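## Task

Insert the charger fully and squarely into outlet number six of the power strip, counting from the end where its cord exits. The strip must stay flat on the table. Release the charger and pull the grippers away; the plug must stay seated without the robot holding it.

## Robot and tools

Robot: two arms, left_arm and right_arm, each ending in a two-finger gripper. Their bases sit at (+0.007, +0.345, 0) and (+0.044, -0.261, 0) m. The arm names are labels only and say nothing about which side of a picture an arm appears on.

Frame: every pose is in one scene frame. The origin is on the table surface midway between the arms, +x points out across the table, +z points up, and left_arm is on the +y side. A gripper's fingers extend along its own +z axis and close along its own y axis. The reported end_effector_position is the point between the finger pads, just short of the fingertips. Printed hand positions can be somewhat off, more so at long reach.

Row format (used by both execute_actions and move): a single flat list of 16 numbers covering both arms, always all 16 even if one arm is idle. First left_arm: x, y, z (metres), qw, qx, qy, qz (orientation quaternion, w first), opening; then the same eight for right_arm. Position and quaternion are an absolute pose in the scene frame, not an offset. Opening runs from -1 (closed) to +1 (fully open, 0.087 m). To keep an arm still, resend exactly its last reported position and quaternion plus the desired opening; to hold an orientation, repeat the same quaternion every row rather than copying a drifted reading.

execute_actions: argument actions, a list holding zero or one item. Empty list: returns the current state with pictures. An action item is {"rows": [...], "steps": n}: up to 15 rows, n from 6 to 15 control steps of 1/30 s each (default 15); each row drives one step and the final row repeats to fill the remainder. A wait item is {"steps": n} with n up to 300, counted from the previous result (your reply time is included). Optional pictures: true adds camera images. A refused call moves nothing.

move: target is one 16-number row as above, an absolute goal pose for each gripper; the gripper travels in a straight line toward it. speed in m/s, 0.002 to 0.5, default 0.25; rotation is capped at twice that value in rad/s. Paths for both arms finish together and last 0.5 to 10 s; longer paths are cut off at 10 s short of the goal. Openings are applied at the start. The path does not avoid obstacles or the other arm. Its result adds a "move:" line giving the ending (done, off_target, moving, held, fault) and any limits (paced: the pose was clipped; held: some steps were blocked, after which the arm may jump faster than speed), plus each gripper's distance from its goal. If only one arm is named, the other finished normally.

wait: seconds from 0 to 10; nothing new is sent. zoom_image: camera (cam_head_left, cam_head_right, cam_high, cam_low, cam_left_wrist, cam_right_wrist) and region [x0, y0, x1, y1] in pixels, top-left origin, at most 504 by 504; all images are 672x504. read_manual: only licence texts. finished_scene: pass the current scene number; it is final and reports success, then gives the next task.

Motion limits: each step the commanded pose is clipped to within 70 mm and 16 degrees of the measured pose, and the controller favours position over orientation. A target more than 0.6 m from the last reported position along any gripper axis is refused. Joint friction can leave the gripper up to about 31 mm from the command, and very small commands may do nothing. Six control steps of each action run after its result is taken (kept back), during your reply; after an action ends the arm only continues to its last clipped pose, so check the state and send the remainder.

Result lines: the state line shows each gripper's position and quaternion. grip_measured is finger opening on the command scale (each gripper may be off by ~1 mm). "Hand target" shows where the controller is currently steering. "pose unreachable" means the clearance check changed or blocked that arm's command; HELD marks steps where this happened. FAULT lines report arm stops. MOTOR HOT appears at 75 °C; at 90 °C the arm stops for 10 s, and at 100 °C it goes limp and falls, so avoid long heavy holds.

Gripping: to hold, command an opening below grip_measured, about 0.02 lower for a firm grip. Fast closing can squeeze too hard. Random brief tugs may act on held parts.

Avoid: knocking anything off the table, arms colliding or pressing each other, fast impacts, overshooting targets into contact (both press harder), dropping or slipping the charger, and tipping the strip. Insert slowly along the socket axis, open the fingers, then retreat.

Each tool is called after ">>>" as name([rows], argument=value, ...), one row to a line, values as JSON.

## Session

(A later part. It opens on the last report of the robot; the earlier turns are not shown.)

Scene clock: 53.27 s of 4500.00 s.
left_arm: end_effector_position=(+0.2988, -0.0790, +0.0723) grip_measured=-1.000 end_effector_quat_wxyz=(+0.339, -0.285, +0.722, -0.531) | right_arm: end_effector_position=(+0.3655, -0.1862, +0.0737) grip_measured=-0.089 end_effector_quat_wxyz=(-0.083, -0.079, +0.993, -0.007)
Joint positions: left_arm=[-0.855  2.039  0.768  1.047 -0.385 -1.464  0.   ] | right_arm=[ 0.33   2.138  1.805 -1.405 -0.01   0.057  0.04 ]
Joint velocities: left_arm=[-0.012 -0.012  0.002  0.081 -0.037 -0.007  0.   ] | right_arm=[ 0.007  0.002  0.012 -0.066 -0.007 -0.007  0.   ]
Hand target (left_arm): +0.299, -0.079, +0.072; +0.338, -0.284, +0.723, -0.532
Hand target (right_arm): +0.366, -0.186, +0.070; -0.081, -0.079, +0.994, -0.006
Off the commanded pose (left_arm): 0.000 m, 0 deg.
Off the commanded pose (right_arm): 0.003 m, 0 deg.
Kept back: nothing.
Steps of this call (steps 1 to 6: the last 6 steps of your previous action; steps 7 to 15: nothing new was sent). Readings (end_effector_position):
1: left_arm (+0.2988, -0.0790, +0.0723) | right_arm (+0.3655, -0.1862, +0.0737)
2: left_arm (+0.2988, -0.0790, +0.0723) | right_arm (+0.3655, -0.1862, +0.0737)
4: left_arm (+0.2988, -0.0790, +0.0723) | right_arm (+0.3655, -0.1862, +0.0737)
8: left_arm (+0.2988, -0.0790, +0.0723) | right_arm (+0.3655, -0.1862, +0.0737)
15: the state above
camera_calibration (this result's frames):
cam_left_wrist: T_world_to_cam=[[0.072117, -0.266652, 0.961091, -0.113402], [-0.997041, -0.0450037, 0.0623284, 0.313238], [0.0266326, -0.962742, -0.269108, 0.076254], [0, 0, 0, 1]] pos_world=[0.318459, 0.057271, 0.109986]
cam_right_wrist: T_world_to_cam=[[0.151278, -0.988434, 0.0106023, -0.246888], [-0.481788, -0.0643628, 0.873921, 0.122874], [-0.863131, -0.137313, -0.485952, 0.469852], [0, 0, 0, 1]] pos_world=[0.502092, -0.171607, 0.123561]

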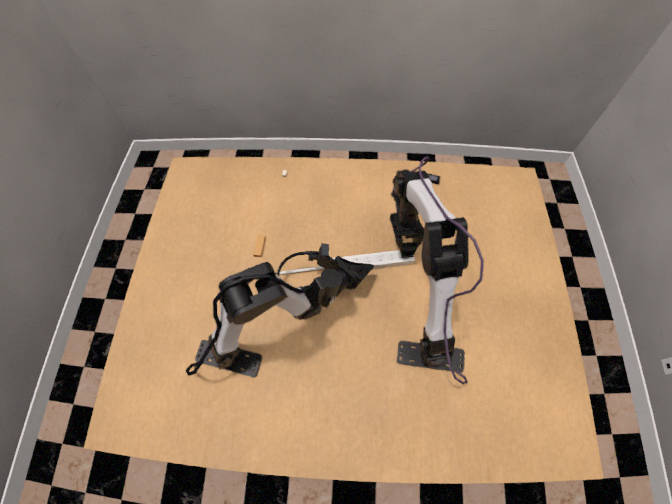

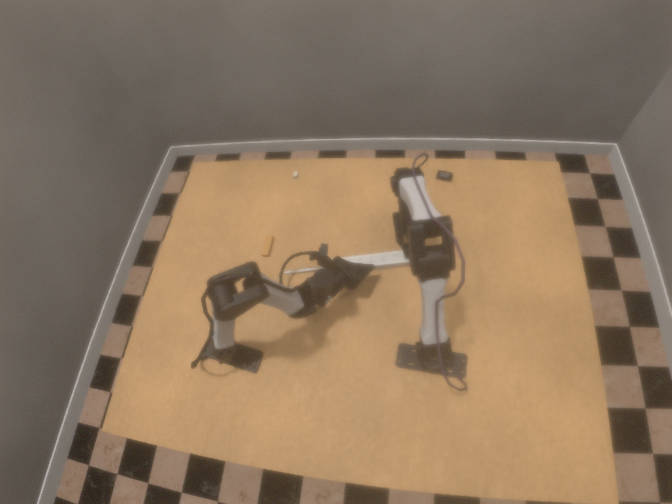

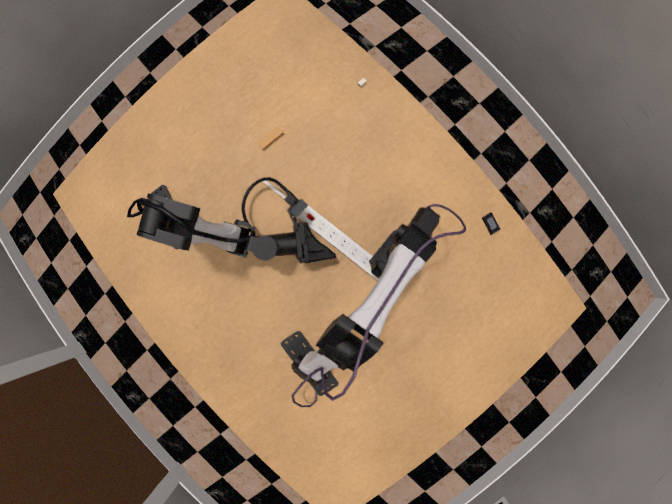

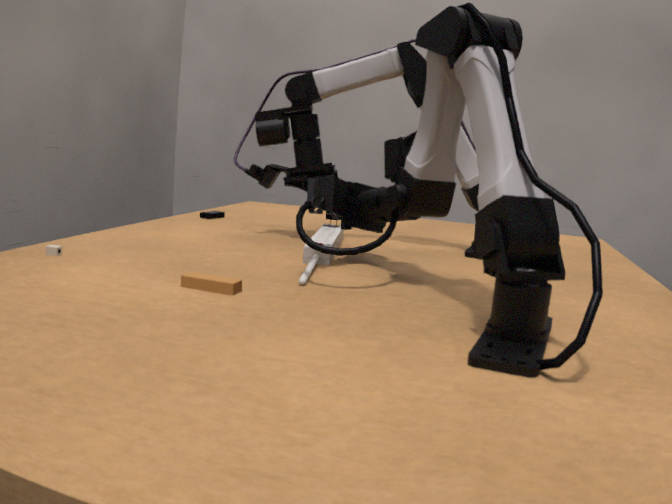

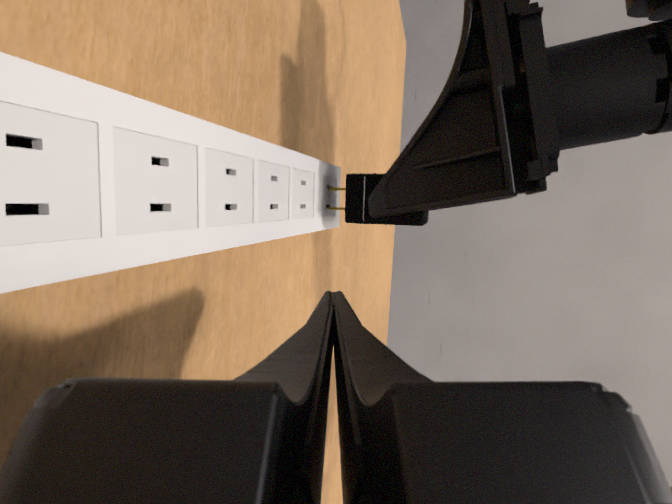

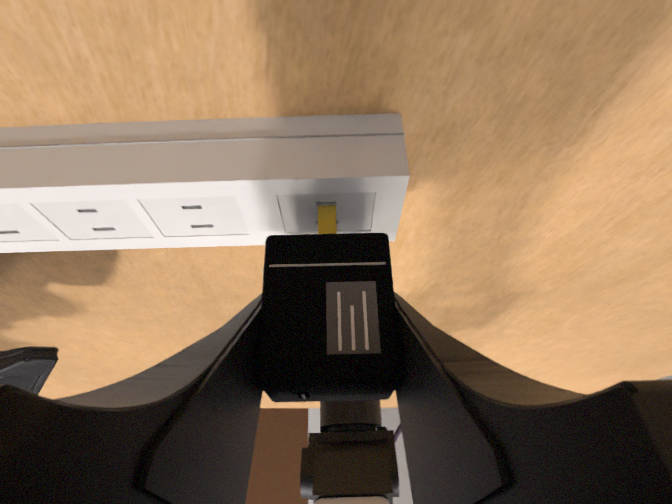

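>>> move(target=[0.2986, -0.0793, 0.0723, 0.338, -0.284, 0.723, -0.532, -1, 0.36564, -0.18606, 0.092, -0.08545, -0.07904, 0.99318, -0.00680, -0.115], speed=0.03)

Scene clock: 54.57 s of 4500.00 s.
left_arm: end_effector_position=(+0.2988, -0.0790, +0.0723) grip_measured=-1.000 end_effector_quat_wxyz=(+0.339, -0.285, +0.722, -0.531) | right_arm: end_effector_position=(+0.3641, -0.1865, +0.0858) grip_measured=-0.089 end_effector_quat_wxyz=(-0.088, -0.079, +0.993, -0.007)
Joint positions: left_arm=[-0.855  2.039  0.768  1.047 -0.385 -1.464  0.   ] | right_arm=[ 0.33   2.138  1.85  -1.459 -0.01   0.057  0.04 ]
Joint velocities: left_arm=[ 0.002  0.007  0.002 -0.022 -0.051 -0.051  0.   ] | right_arm=[-0.017 -0.017  0.012 -0.066 -0.022 -0.037  0.001]
Hand target (left_arm): +0.299, -0.079, +0.072; +0.338, -0.284, +0.723, -0.532
Hand target (right_arm): +0.365, -0.186, +0.092; -0.085, -0.079, +0.993, -0.007
Off the commanded pose (left_arm): 0.000 m, 0 deg.
Off the commanded pose (right_arm): 0.006 m, 0 deg.
Kept back: nothing.
move: done
camera_calibration (this result's frames):
cam_left_wrist: T_world_to_cam=[[0.072117, -0.266652, 0.961091, -0.113402], [-0.997041, -0.0450037, 0.0623284, 0.313238], [0.0266326, -0.962742, -0.269108, 0.076254], [0, 0, 0, 1]] pos_world=[0.318459, 0.057271, 0.109986]
cam_right_wrist: T_world_to_cam=[[0.151376, -0.988413, 0.0111982, -0.247189], [-0.473955, -0.0626353, 0.878319, 0.108729], [-0.86744, -0.138263, -0.477944, 0.475222], [0, 0, 0, 1]] pos_world=[0.501178, -0.171809, 0.134399]

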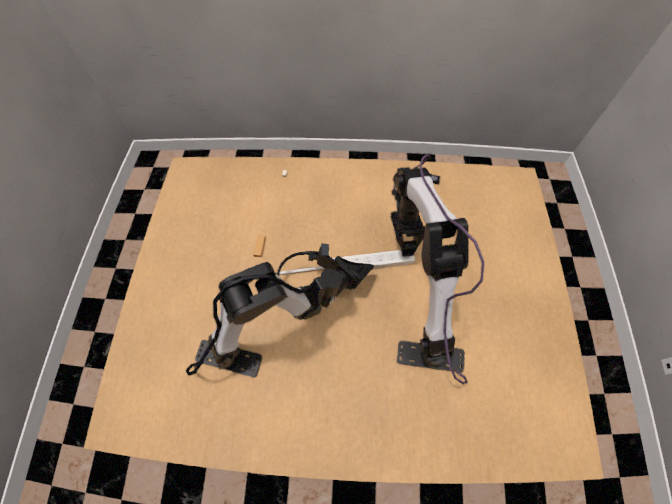

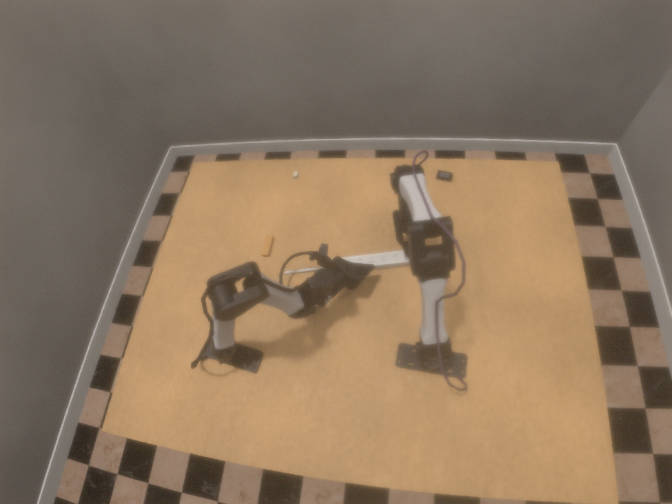

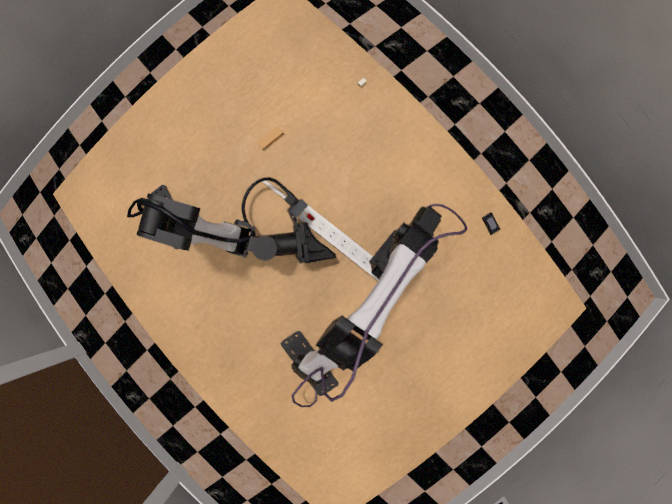

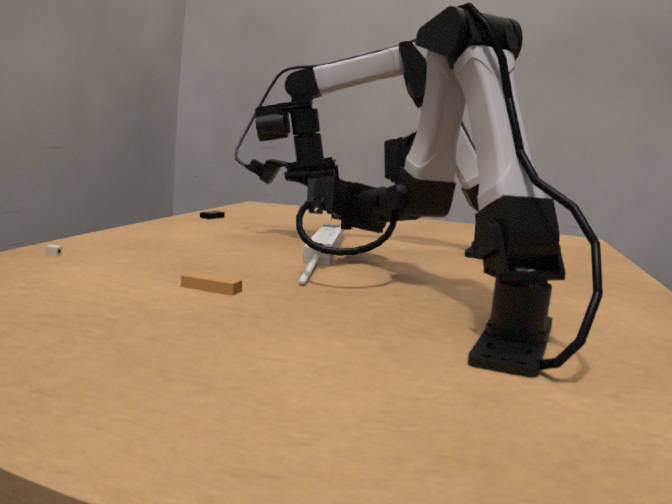

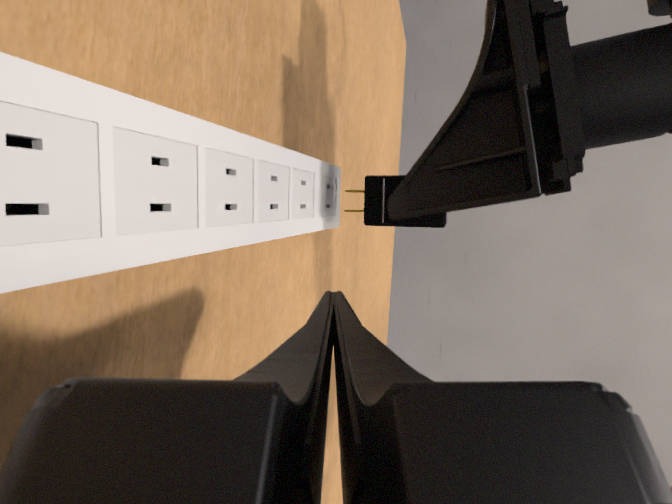

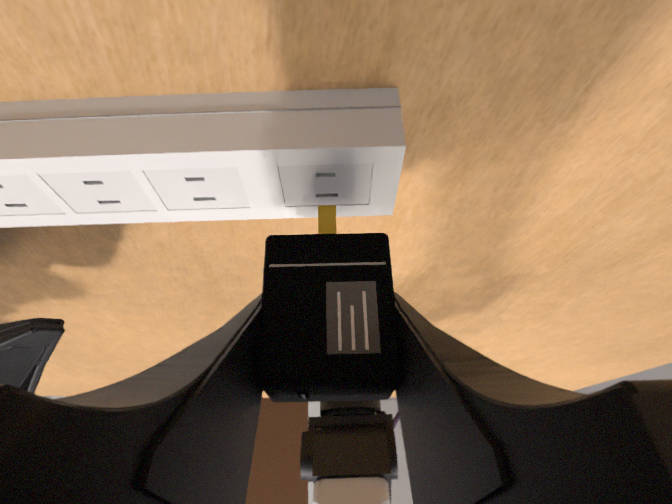

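>>> execute_actions([
  {"rows": [[0.2986, -0.0793, 0.0723, 0.338, -0.284, 0.723, -0.532, -1, 0.36564, -0.18606, 0.0850, -0.08545, -0.07904, 0.99318, -0.00680, -0.115],[0.2986, -0.0793, 0.0723, 0.338, -0.284, 0.723, -0.532, -1, 0.36564, -0.18606, 0.0842, -0.08545, -0.07904, 0.99318, -0.00680, -0.115],[0.2986, -0.0793, 0.0723, 0.338, -0.284, 0.723, -0.532, -1, 0.36564, -0.18606, 0.0834, -0.08545, -0.07904, 0.99318, -0.00680, -0.115],[0.2986, -0.0793, 0.0723, 0.338, -0.284, 0.723, -0.532, -1, 0.36564, -0.18606, 0.0826, -0.08545, -0.07904, 0.99318, -0.00680, -0.115],[0.2986, -0.0793, 0.0723, 0.338, -0.284, 0.723, -0.532, -1, 0.36564, -0.18606, 0.0818, -0.08545, -0.07904, 0.99318, -0.00680, -0.115],[0.2986, -0.0793, 0.0723, 0.338, -0.284, 0.723, -0.532, -1, 0.36564, -0.18606, 0.0810, -0.08545, -0.07904, 0.99318, -0.00680, -0.115],[0.2986, -0.0793, 0.0723, 0.338, -0.284, 0.723, -0.532, -1, 0.36564, -0.18606, 0.0802, -0.08545, -0.07904, 0.99318, -0.00680, -0.115],[0.2986, -0.0793, 0.0723, 0.338, -0.284, 0.723, -0.532, -1, 0.36564, -0.18606, 0.0794, -0.08545, -0.07904, 0.99318, -0.00680, -0.115],[0.2986, -0.0793, 0.0723, 0.338, -0.284, 0.723, -0.532, -1, 0.36564, -0.18606, 0.0786, -0.08545, -0.07904, 0.99318, -0.00680, -0.115],[0.2986, -0.0793, 0.0723, 0.338, -0.284, 0.723, -0.532, -1, 0.36564, -0.18606, 0.0778, -0.08545, -0.07904, 0.99318, -0.00680, -0.115],[0.2986, -0.0793, 0.0723, 0.338, -0.284, 0.723, -0.532, -1, 0.36564, -0.18606, 0.0770, -0.08545, -0.07904, 0.99318, -0.00680, -0.115],[0.2986, -0.0793, 0.0723, 0.338, -0.284, 0.723, -0.532, -1, 0.36564, -0.18606, 0.0762, -0.08545, -0.07904, 0.99318, -0.00680, -0.115],[0.2986, -0.0793, 0.0723, 0.338, -0.284, 0.723, -0.532, -1, 0.36564, -0.18606, 0.0754, -0.08545, -0.07904, 0.99318, -0.00680, -0.115],[0.2986, -0.0793, 0.0723, 0.338, -0.284, 0.723, -0.532, -1, 0.36564, -0.18606, 0.0746, -0.08545, -0.07904, 0.99318, -0.00680, -0.115],[0.2986, -0.0793, 0.0723, 0.338, -0.284, 0.723, -0.532, -1, 0.36564, -0.18606, 0.0738, -0.08545, -0.07904, 0.99318, -0.00680, -0.115]], "steps": 15},
])

>>> execute_actions([
  {"rows": [[0.2986, -0.0793, 0.0723, 0.338, -0.284, 0.723, -0.532, -1, 0.36564, -0.18606, 0.0730, -0.08545, -0.07904, 0.99318, -0.00680, -0.115],[0.2986, -0.0793, 0.0723, 0.338, -0.284, 0.723, -0.532, -1, 0.36564, -0.18606, 0.0722, -0.08545, -0.07904, 0.99318, -0.00680, -0.115],[0.2986, -0.0793, 0.0723, 0.338, -0.284, 0.723, -0.532, -1, 0.36564, -0.18606, 0.0714, -0.08545, -0.07904, 0.99318, -0.00680, -0.115],[0.2986, -0.0793, 0.0723, 0.338, -0.284, 0.723, -0.532, -1, 0.36564, -0.18606, 0.0706, -0.08545, -0.07904, 0.99318, -0.00680, -0.115],[0.2986, -0.0793, 0.0723, 0.338, -0.284, 0.723, -0.532, -1, 0.36564, -0.18606, 0.0698, -0.08545, -0.07904, 0.99318, -0.00680, -0.115],[0.2986, -0.0793, 0.0723, 0.338, -0.284, 0.723, -0.532, -1, 0.36564, -0.18606, 0.0690, -0.08545, -0.07904, 0.99318, -0.00680, -0.115],[0.2986, -0.0793, 0.0723, 0.338, -0.284, 0.723, -0.532, -1, 0.36564, -0.18606, 0.0682, -0.08545, -0.07904, 0.99318, -0.00680, -0.115],[0.2986, -0.0793, 0.0723, 0.338, -0.284, 0.723, -0.532, -1, 0.36564, -0.18606, 0.0674, -0.08545, -0.07904, 0.99318, -0.00680, -0.115],[0.2986, -0.0793, 0.0723, 0.338, -0.284, 0.723, -0.532, -1, 0.36564, -0.18606, 0.0666, -0.08545, -0.07904, 0.99318, -0.00680, -0.115],[0.2986, -0.0793, 0.0723, 0.338, -0.284, 0.723, -0.532, -1, 0.36564, -0.18606, 0.0658, -0.08545, -0.07904, 0.99318, -0.00680, -0.115],[0.2986, -0.0793, 0.0723, 0.338, -0.284, 0.723, -0.532, -1, 0.36564, -0.18606, 0.0650, -0.08545, -0.07904, 0.99318, -0.00680, -0.115],[0.2986, -0.0793, 0.0723, 0.338, -0.284, 0.723, -0.532, -1, 0.36564, -0.18606, 0.0642, -0.08545, -0.07904, 0.99318, -0.00680, -0.115],[0.2986, -0.0793, 0.0723, 0.338, -0.284, 0.723, -0.532, -1, 0.36564, -0.18606, 0.0634, -0.08545, -0.07904, 0.99318, -0.00680, -0.115]], "steps": 15},
])

>>> wait(seconds=0.4)

Scene clock: 57.27 s of 4500.00 s.
left_arm: end_effector_position=(+0.2988, -0.0790, +0.0723) grip_measured=-1.000 end_effector_quat_wxyz=(+0.339, -0.285, +0.722, -0.531) | right_arm: end_effector_position=(+0.3668, -0.1859, +0.0849) grip_measured=-0.089 end_effector_quat_wxyz=(-0.082, -0.079, +0.993, -0.006)
Joint positions: left_arm=[-0.855  2.039  0.768  1.047 -0.385 -1.464  0.   ] | right_arm=[ 0.33   2.138  1.85  -1.448 -0.01   0.057  0.04 ]
Joint velocities: left_arm=[ 0.002  0.002 -0.007  0.022  0.081  0.007  0.   ] | right_arm=[ 0.002 -0.012  0.002  0.037 -0.022 -0.037  0.001]
Steps of this call (steps 1 to 72: nothing new was sent; steps 73 to 81: the first 9 steps of this action). Readings (end_effector_position):
73: left_arm (+0.2988, -0.0790, +0.0723) | right_arm (+0.3638, -0.1866, +0.0859)
74: left_arm (+0.2988, -0.0790, +0.0723) | right_arm (+0.3639, -0.1866, +0.0859)
76: left_arm (+0.2988, -0.0790, +0.0723) | right_arm (+0.3643, -0.1865, +0.0858)
80: left_arm (+0.2988, -0.0790, +0.0723) | right_arm (+0.3663, -0.1860, +0.0851)
81: the state above

Scene clock: 57.77 s of 4500.00 s.
left_arm: end_effector_position=(+0.2988, -0.0790, +0.0723) grip_measured=-1.000 end_effector_quat_wxyz=(+0.339, -0.285, +0.722, -0.531) | right_arm: end_effector_position=(+0.3665, -0.1860, +0.0743) grip_measured=-0.089 end_effector_quat_wxyz=(-0.081, -0.079, +0.994, -0.006)
Joint positions: left_arm=[-0.855  2.039  0.768  1.047 -0.385 -1.464  0.   ] | right_arm=[ 0.33   2.138  1.808 -1.405 -0.01   0.057  0.04 ]
Joint velocities: left_arm=[-0.007 -0.002 -0.002  0.066 -0.007  0.007  0.   ] | right_arm=[-0.017 -0.012 -0.056  0.081  0.037 -0.007 -0.   ]
Off your previous action's commanded pose (left_arm): 0.000 m, 0 deg at its last step (step 6 of this call).
Off your previous action's commanded pose (right_arm): 0.007 m, 0 deg at its last step (step 6 of this call).
Steps of this call (steps 1 to 6: the last 6 steps of your previous action; steps 7 to 15: the first 9 steps of this action). Readings (end_effector_position):
7: left_arm (+0.2988, -0.0790, +0.0723) | right_arm (+0.3662, -0.1860, +0.0797)
8: left_arm (+0.2988, -0.0790, +0.0723) | right_arm (+0.3662, -0.1860, +0.0790)
10: left_arm (+0.2988, -0.0790, +0.0723) | right_arm (+0.3663, -0.1860, +0.0777)
14: left_arm (+0.2988, -0.0790, +0.0723) | right_arm (+0.3665, -0.1860, +0.0750)
15: the state above

Scene clock: 58.37 s of 4500.00 s.
left_arm: end_effector_position=(+0.2988, -0.0790, +0.0723) grip_measured=-1.000 end_effector_quat_wxyz=(+0.339, -0.285, +0.722, -0.531) | right_arm: end_effector_position=(+0.3672, -0.1858, +0.0680) grip_measured=-0.089 end_effector_quat_wxyz=(-0.082, -0.079, +0.993, -0.006)
Joint positions: left_arm=[-0.855  2.039  0.768  1.047 -0.385 -1.464  0.   ] | right_arm=[ 0.33   2.145  1.794 -1.384 -0.01   0.057  0.04 ]
Joint velocities: left_arm=[ 0.002 -0.002  0.002 -0.007 -0.11  -0.066  0.   ] | right_arm=[ 0.012 -0.007  0.002  0.022  0.007  0.007  0.   ]
Hand target (left_arm): +0.299, -0.079, +0.072; +0.338, -0.284, +0.723, -0.532
Hand target (right_arm): +0.366, -0.186, +0.063; -0.086, -0.079, +0.993, -0.007
Off the commanded pose (left_arm): 0.000 m, 0 deg.
Off the commanded pose (right_arm): 0.005 m, 0 deg.
Kept back: nothing.
Steps of this call (steps 1 to 6: the last 6 steps of your previous action; steps 7 to 18: nothing new was sent). Readings (end_effector_position):
1: left_arm (+0.2988, -0.0790, +0.0723) | right_arm (+0.3666, -0.1860, +0.0737)
2: left_arm (+0.2988, -0.0790, +0.0723) | right_arm (+0.3666, -0.1859, +0.0730)
4: left_arm (+0.2988, -0.0790, +0.0723) | right_arm (+0.3667, -0.1859, +0.0717)
8: left_arm (+0.2988, -0.0790, +0.0723) | right_arm (+0.3670, -0.1858, +0.0695)
18: the state above
camera_calibration (this result's frames):
cam_left_wrist: T_world_to_cam=[[0.072117, -0.266652, 0.961091, -0.113402], [-0.997041, -0.0450037, 0.0623284, 0.313238], [0.0266326, -0.962742, -0.269108, 0.076254], [0, 0, 0, 1]] pos_world=[0.318459, 0.057271, 0.109986]
cam_right_wrist: T_world_to_cam=[[0.151251, -0.98844, 0.0104283, -0.24669], [-0.484065, -0.064865, 0.872625, 0.129599], [-0.861861, -0.137033, -0.48828, 0.468362], [0, 0, 0, 1]] pos_world=[0.503709, -0.171251, 0.118173]

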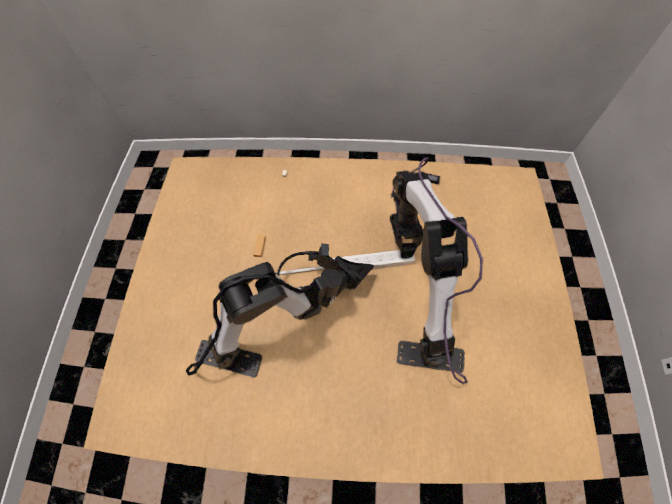

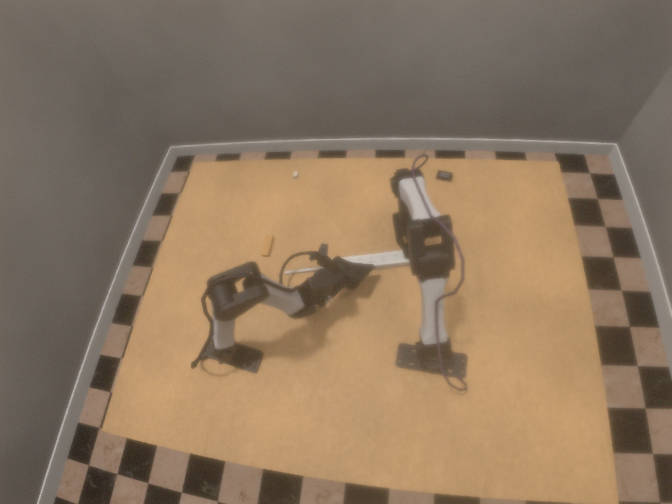

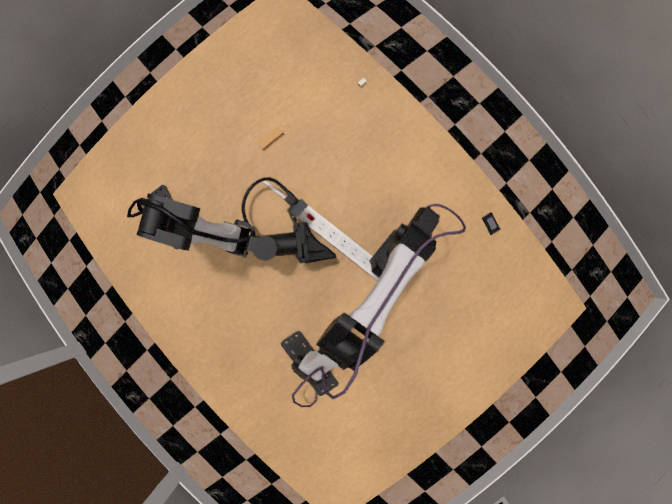

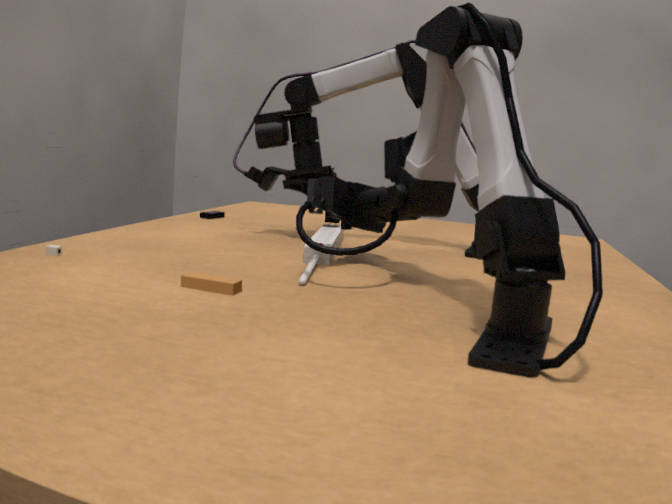

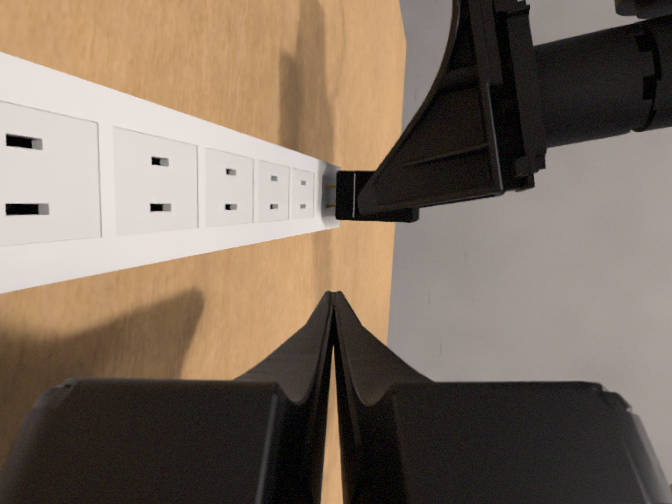

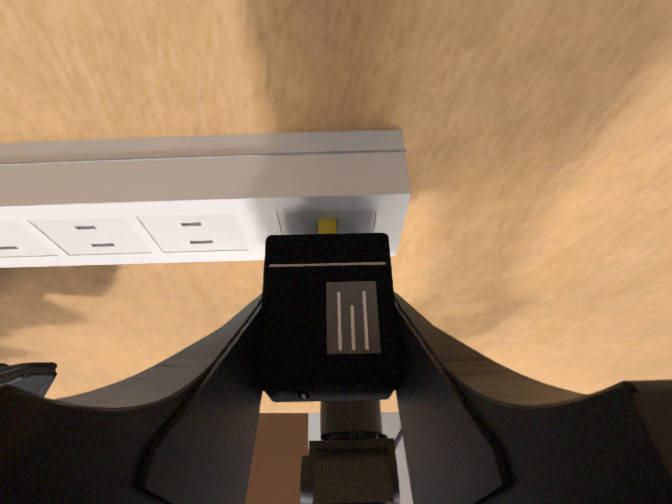

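>>> execute_actions([
  {"rows": [[0.2986, -0.0793, 0.0723, 0.338, -0.284, 0.723, -0.532, -1, 0.36564, -0.18606, 0.0626, -0.08545, -0.07904, 0.99318, -0.00680, -0.115],[0.2986, -0.0793, 0.0723, 0.338, -0.284, 0.723, -0.532, -1, 0.36564, -0.18606, 0.0617, -0.08545, -0.07904, 0.99318, -0.00680, -0.115],[0.2986, -0.0793, 0.0723, 0.338, -0.284, 0.723, -0.532, -1, 0.36564, -0.18606, 0.0608, -0.08545, -0.07904, 0.99318, -0.00680, -0.115],[0.2986, -0.0793, 0.0723, 0.338, -0.284, 0.723, -0.532, -1, 0.36564, -0.18606, 0.0599, -0.08545, -0.07904, 0.99318, -0.00680, -0.115],[0.2986, -0.0793, 0.0723, 0.338, -0.284, 0.723, -0.532, -1, 0.36564, -0.18606, 0.0590, -0.08545, -0.07904, 0.99318, -0.00680, -0.115],[0.2986, -0.0793, 0.0723, 0.338, -0.284, 0.723, -0.532, -1, 0.36564, -0.18606, 0.0581, -0.08545, -0.07904, 0.99318, -0.00680, -0.115],[0.2986, -0.0793, 0.0723, 0.338, -0.284, 0.723, -0.532, -1, 0.36564, -0.18606, 0.0572, -0.08545, -0.07904, 0.99318, -0.00680, -0.115],[0.2986, -0.0793, 0.0723, 0.338, -0.284, 0.723, -0.532, -1, 0.36564, -0.18606, 0.0563, -0.08545, -0.07904, 0.99318, -0.00680, -0.115],[0.2986, -0.0793, 0.0723, 0.338, -0.284, 0.723, -0.532, -1, 0.36564, -0.18606, 0.0554, -0.08545, -0.07904, 0.99318, -0.00680, -0.115],[0.2986, -0.0793, 0.0723, 0.338, -0.284, 0.723, -0.532, -1, 0.36564, -0.18606, 0.0545, -0.08545, -0.07904, 0.99318, -0.00680, -0.115],[0.2986, -0.0793, 0.0723, 0.338, -0.284, 0.723, -0.532, -1, 0.36564, -0.18606, 0.0536, -0.08545, -0.07904, 0.99318, -0.00680, -0.115],[0.2986, -0.0793, 0.0723, 0.338, -0.284, 0.723, -0.532, -1, 0.36564, -0.18606, 0.0527, -0.08545, -0.07904, 0.99318, -0.00680, -0.115],[0.2986, -0.0793, 0.0723, 0.338, -0.284, 0.723, -0.532, -1, 0.36564, -0.18606, 0.0518, -0.08545, -0.07904, 0.99318, -0.00680, -0.115],[0.2986, -0.0793, 0.0723, 0.338, -0.284, 0.723, -0.532, -1, 0.36564, -0.18606, 0.0509, -0.08545, -0.07904, 0.99318, -0.00680, -0.115],[0.2986, -0.0793, 0.0723, 0.338, -0.284, 0.723, -0.532, -1, 0.36564, -0.18606, 0.0500, -0.08545, -0.07904, 0.99318, -0.00680, -0.115]], "steps": 15},
])

>>> wait(seconds=0.5)

Scene clock: 59.27 s of 4500.00 s.
left_arm: end_effector_position=(+0.2988, -0.0790, +0.0723) grip_measured=-1.000 end_effector_quat_wxyz=(+0.339, -0.285, +0.722, -0.531) | right_arm: end_effector_position=(+0.3666, -0.1859, +0.0634) grip_measured=-0.089 end_effector_quat_wxyz=(-0.082, -0.079, +0.993, -0.006)
Joint positions: left_arm=[-0.855  2.039  0.768  1.047 -0.385 -1.464  0.   ] | right_arm=[ 0.33   2.145  1.776 -1.366 -0.01   0.057  0.04 ]
Joint velocities: left_arm=[ 0.007  0.007 -0.012  0.051 -0.007  0.022  0.   ] | right_arm=[-0.012 -0.017 -0.012  0.081 -0.022  0.037 -0.   ]
Steps of this call (steps 1 to 18: nothing new was sent; steps 19 to 27: the first 9 steps of this action). Readings (end_effector_position):
19: left_arm (+0.2988, -0.0790, +0.0723) | right_arm (+0.3672, -0.1858, +0.0680)
20: left_arm (+0.2988, -0.0790, +0.0723) | right_arm (+0.3673, -0.1858, +0.0679)
22: left_arm (+0.2988, -0.0790, +0.0723) | right_arm (+0.3671, -0.1858, +0.0668)
26: left_arm (+0.2988, -0.0790, +0.0723) | right_arm (+0.3667, -0.1859, +0.0637)
27: the state above

Scene clock: 59.97 s of 4500.00 s.
left_arm: end_effector_position=(+0.2988, -0.0790, +0.0723) grip_measured=-1.000 end_effector_quat_wxyz=(+0.339, -0.285, +0.722, -0.531) | right_arm: end_effector_position=(+0.3663, -0.1860, +0.0627) grip_measured=-0.089 end_effector_quat_wxyz=(-0.083, -0.079, +0.993, -0.006)
Joint positions: left_arm=[-0.855  2.039  0.768  1.047 -0.385 -1.464  0.   ] | right_arm=[ 0.33   2.145  1.773 -1.364 -0.01   0.057  0.04 ]
Joint velocities: left_arm=[-0.012 -0.007 -0.002 -0.051 -0.037  0.007  0.   ] | right_arm=[-0.017 -0.007 -0.027  0.051 -0.037  0.081  0.001]
Hand target (left_arm): +0.299, -0.079, +0.072; +0.338, -0.284, +0.723, -0.532
Hand target (right_arm): +0.366, -0.186, +0.050; -0.086, -0.079, +0.993, -0.007
Off the commanded pose (left_arm): 0.000 m, 0 deg.
Off the commanded pose (right_arm): 0.013 m, 0 deg.
Kept back: nothing.
Steps of this call (steps 1 to 6: the last 6 steps of your previous action; steps 7 to 21: nothing new was sent). Readings (end_effector_position):
1: left_arm (+0.2988, -0.0790, +0.0723) | right_arm (+0.3666, -0.1859, +0.0633)
2: left_arm (+0.2988, -0.0790, +0.0723) | right_arm (+0.3666, -0.1860, +0.0632)
4: left_arm (+0.2988, -0.0790, +0.0723) | right_arm (+0.3664, -0.1860, +0.0630)
8: left_arm (+0.2988, -0.0790, +0.0723) | right_arm (+0.3663, -0.1860, +0.0627)
21: the state above
camera_calibration (this result's frames):
cam_left_wrist: T_world_to_cam=[[0.072117, -0.266652, 0.961091, -0.113402], [-0.997041, -0.0450037, 0.0623284, 0.313238], [0.0266326, -0.962742, -0.269108, 0.076254], [0, 0, 0, 1]] pos_world=[0.318459, 0.057271, 0.109986]
cam_right_wrist: T_world_to_cam=[[0.151262, -0.988438, 0.0105029, -0.246704], [-0.48309, -0.0646499, 0.873181, 0.133381], [-0.862406, -0.137153, -0.487283, 0.465103], [0, 0, 0, 1]] pos_world=[0.50286, -0.171438, 0.112762]

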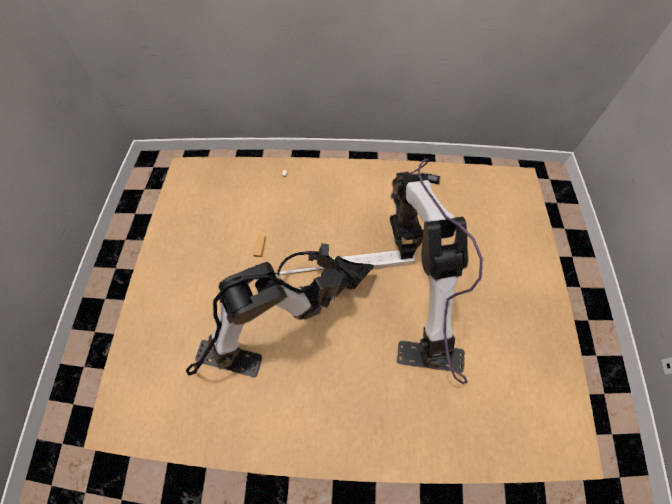

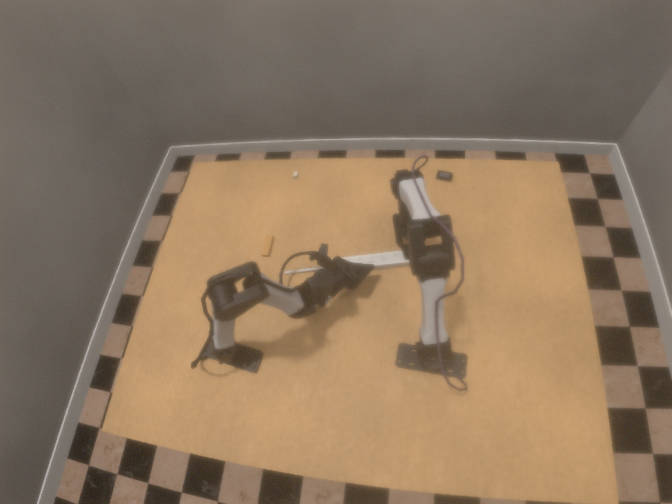

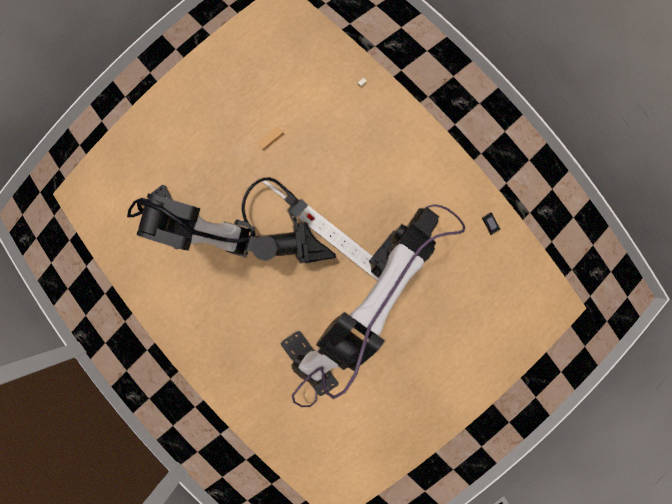

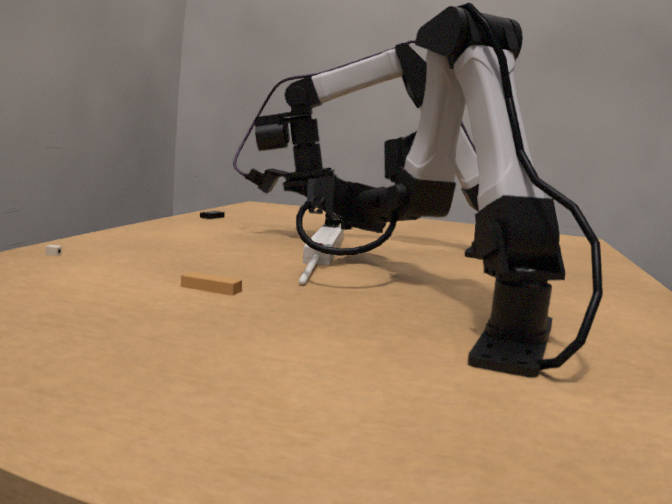

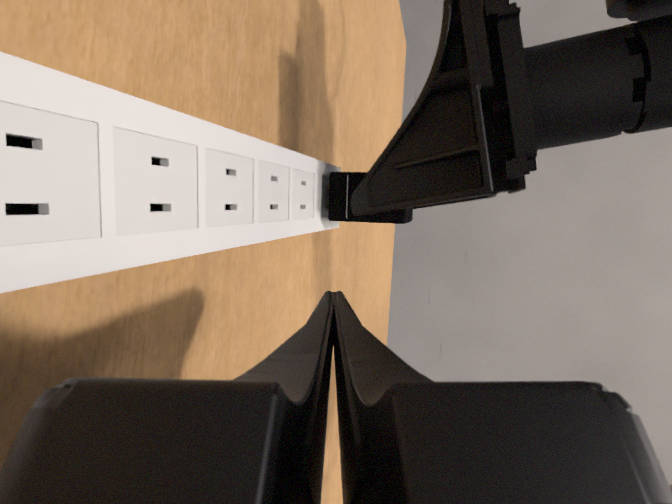

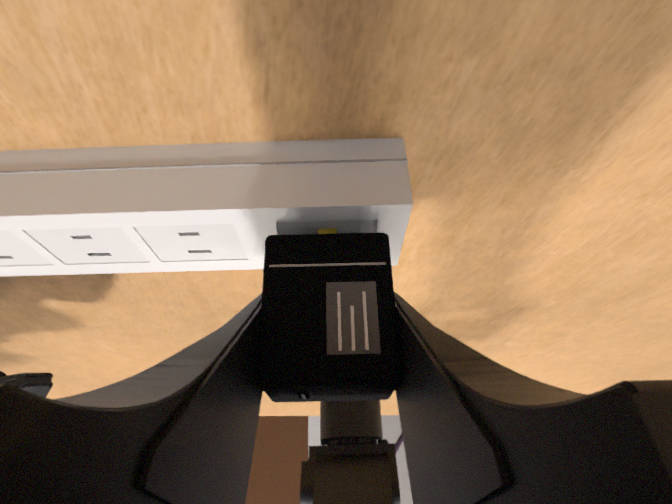

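>>> execute_actions(actions=[])

Scene clock: 61.57 s of 4500.00 s.
left_arm: end_effector_position=(+0.2988, -0.0790, +0.0723) grip_measured=-1.000 end_effector_quat_wxyz=(+0.339, -0.285, +0.722, -0.531) | right_arm: end_effector_position=(+0.3663, -0.1860, +0.0627) grip_measured=-0.089 end_effector_quat_wxyz=(-0.083, -0.079, +0.993, -0.006)
Joint positions: left_arm=[-0.855  2.039  0.768  1.047 -0.385 -1.464  0.   ] | right_arm=[ 0.33   2.145  1.773 -1.364 -0.01   0.057  0.04 ]
Joint velocities: left_arm=[-0.017 -0.007 -0.027 -0.022 -0.022 -0.037  0.   ] | right_arm=[-0.017 -0.022  0.007 -0.066 -0.037  0.037 -0.001]
Hand target (left_arm): +0.299, -0.079, +0.072; +0.338, -0.284, +0.723, -0.532
Hand target (right_arm): +0.366, -0.186, +0.050; -0.086, -0.079, +0.993, -0.007
Off the commanded pose (left_arm): 0.000 m, 0 deg.
Off the commanded pose (right_arm): 0.013 m, 0 deg.
Kept back: nothing.
Steps of this call (steps 1 to 48: nothing new was sent). Readings (end_effector_position):
1: left_arm (+0.2988, -0.0790, +0.0723) | right_arm (+0.3663, -0.1860, +0.0627)
2: left_arm (+0.2988, -0.0790, +0.0723) | right_arm (+0.3663, -0.1860, +0.0627)
4: left_arm (+0.2988, -0.0790, +0.0723) | right_arm (+0.3663, -0.1860, +0.0627)
8: left_arm (+0.2988, -0.0790, +0.0723) | right_arm (+0.3663, -0.1860, +0.0627)
48: the state above
camera_calibration (this result's frames):
cam_left_wrist: T_world_to_cam=[[0.072117, -0.266652, 0.961091, -0.113402], [-0.997041, -0.0450037, 0.0623284, 0.313238], [0.0266326, -0.962742, -0.269108, 0.076254], [0, 0, 0, 1]] pos_world=[0.318459, 0.057271, 0.109986]
cam_right_wrist: T_world_to_cam=[[0.151262, -0.988438, 0.0105029, -0.246704], [-0.48309, -0.0646499, 0.873181, 0.133381], [-0.862406, -0.137153, -0.487283, 0.465103], [0, 0, 0, 1]] pos_world=[0.50286, -0.171438, 0.112762]

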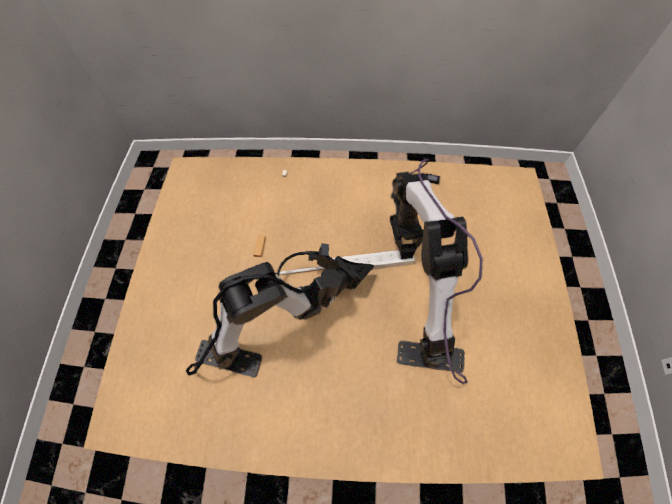

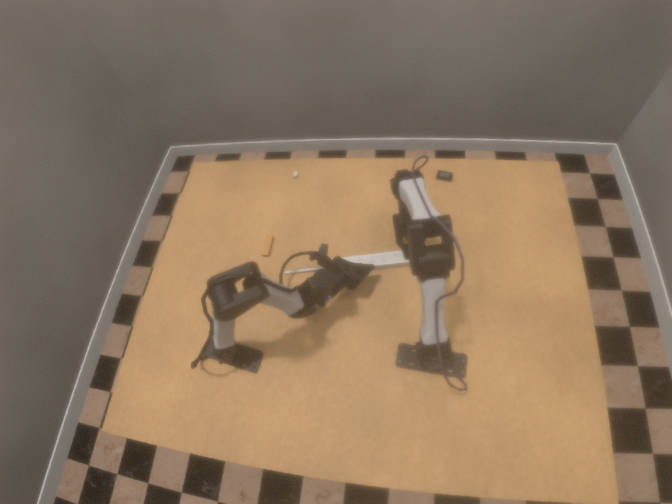

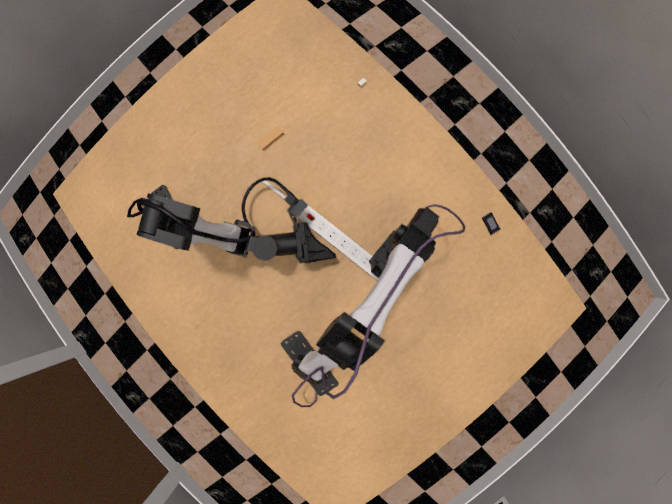

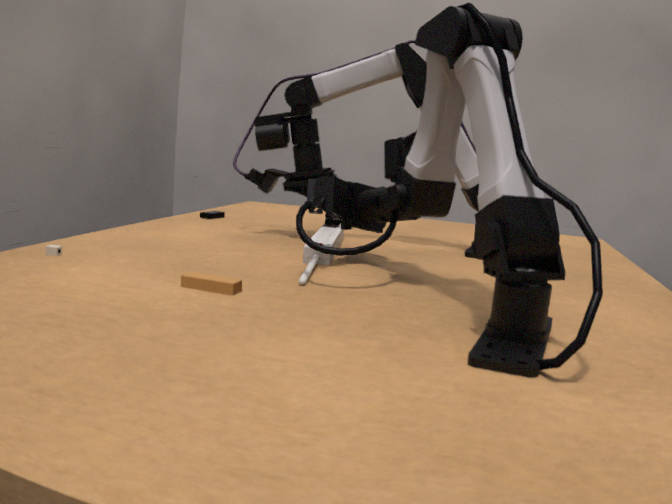

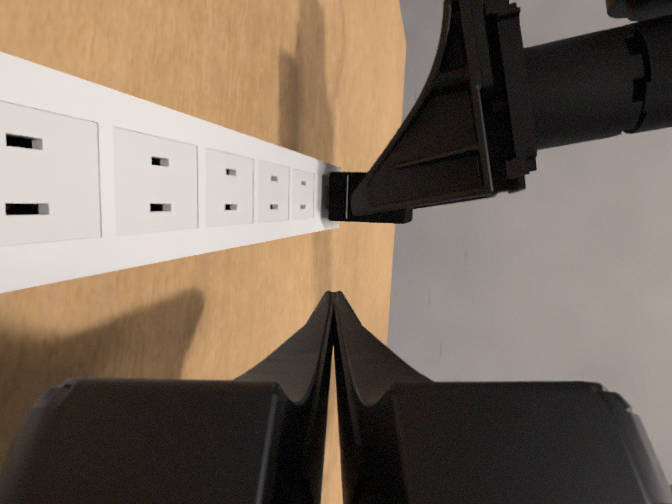

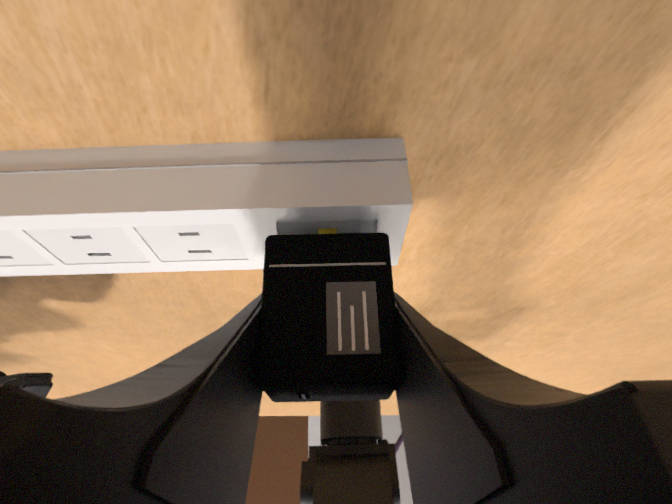

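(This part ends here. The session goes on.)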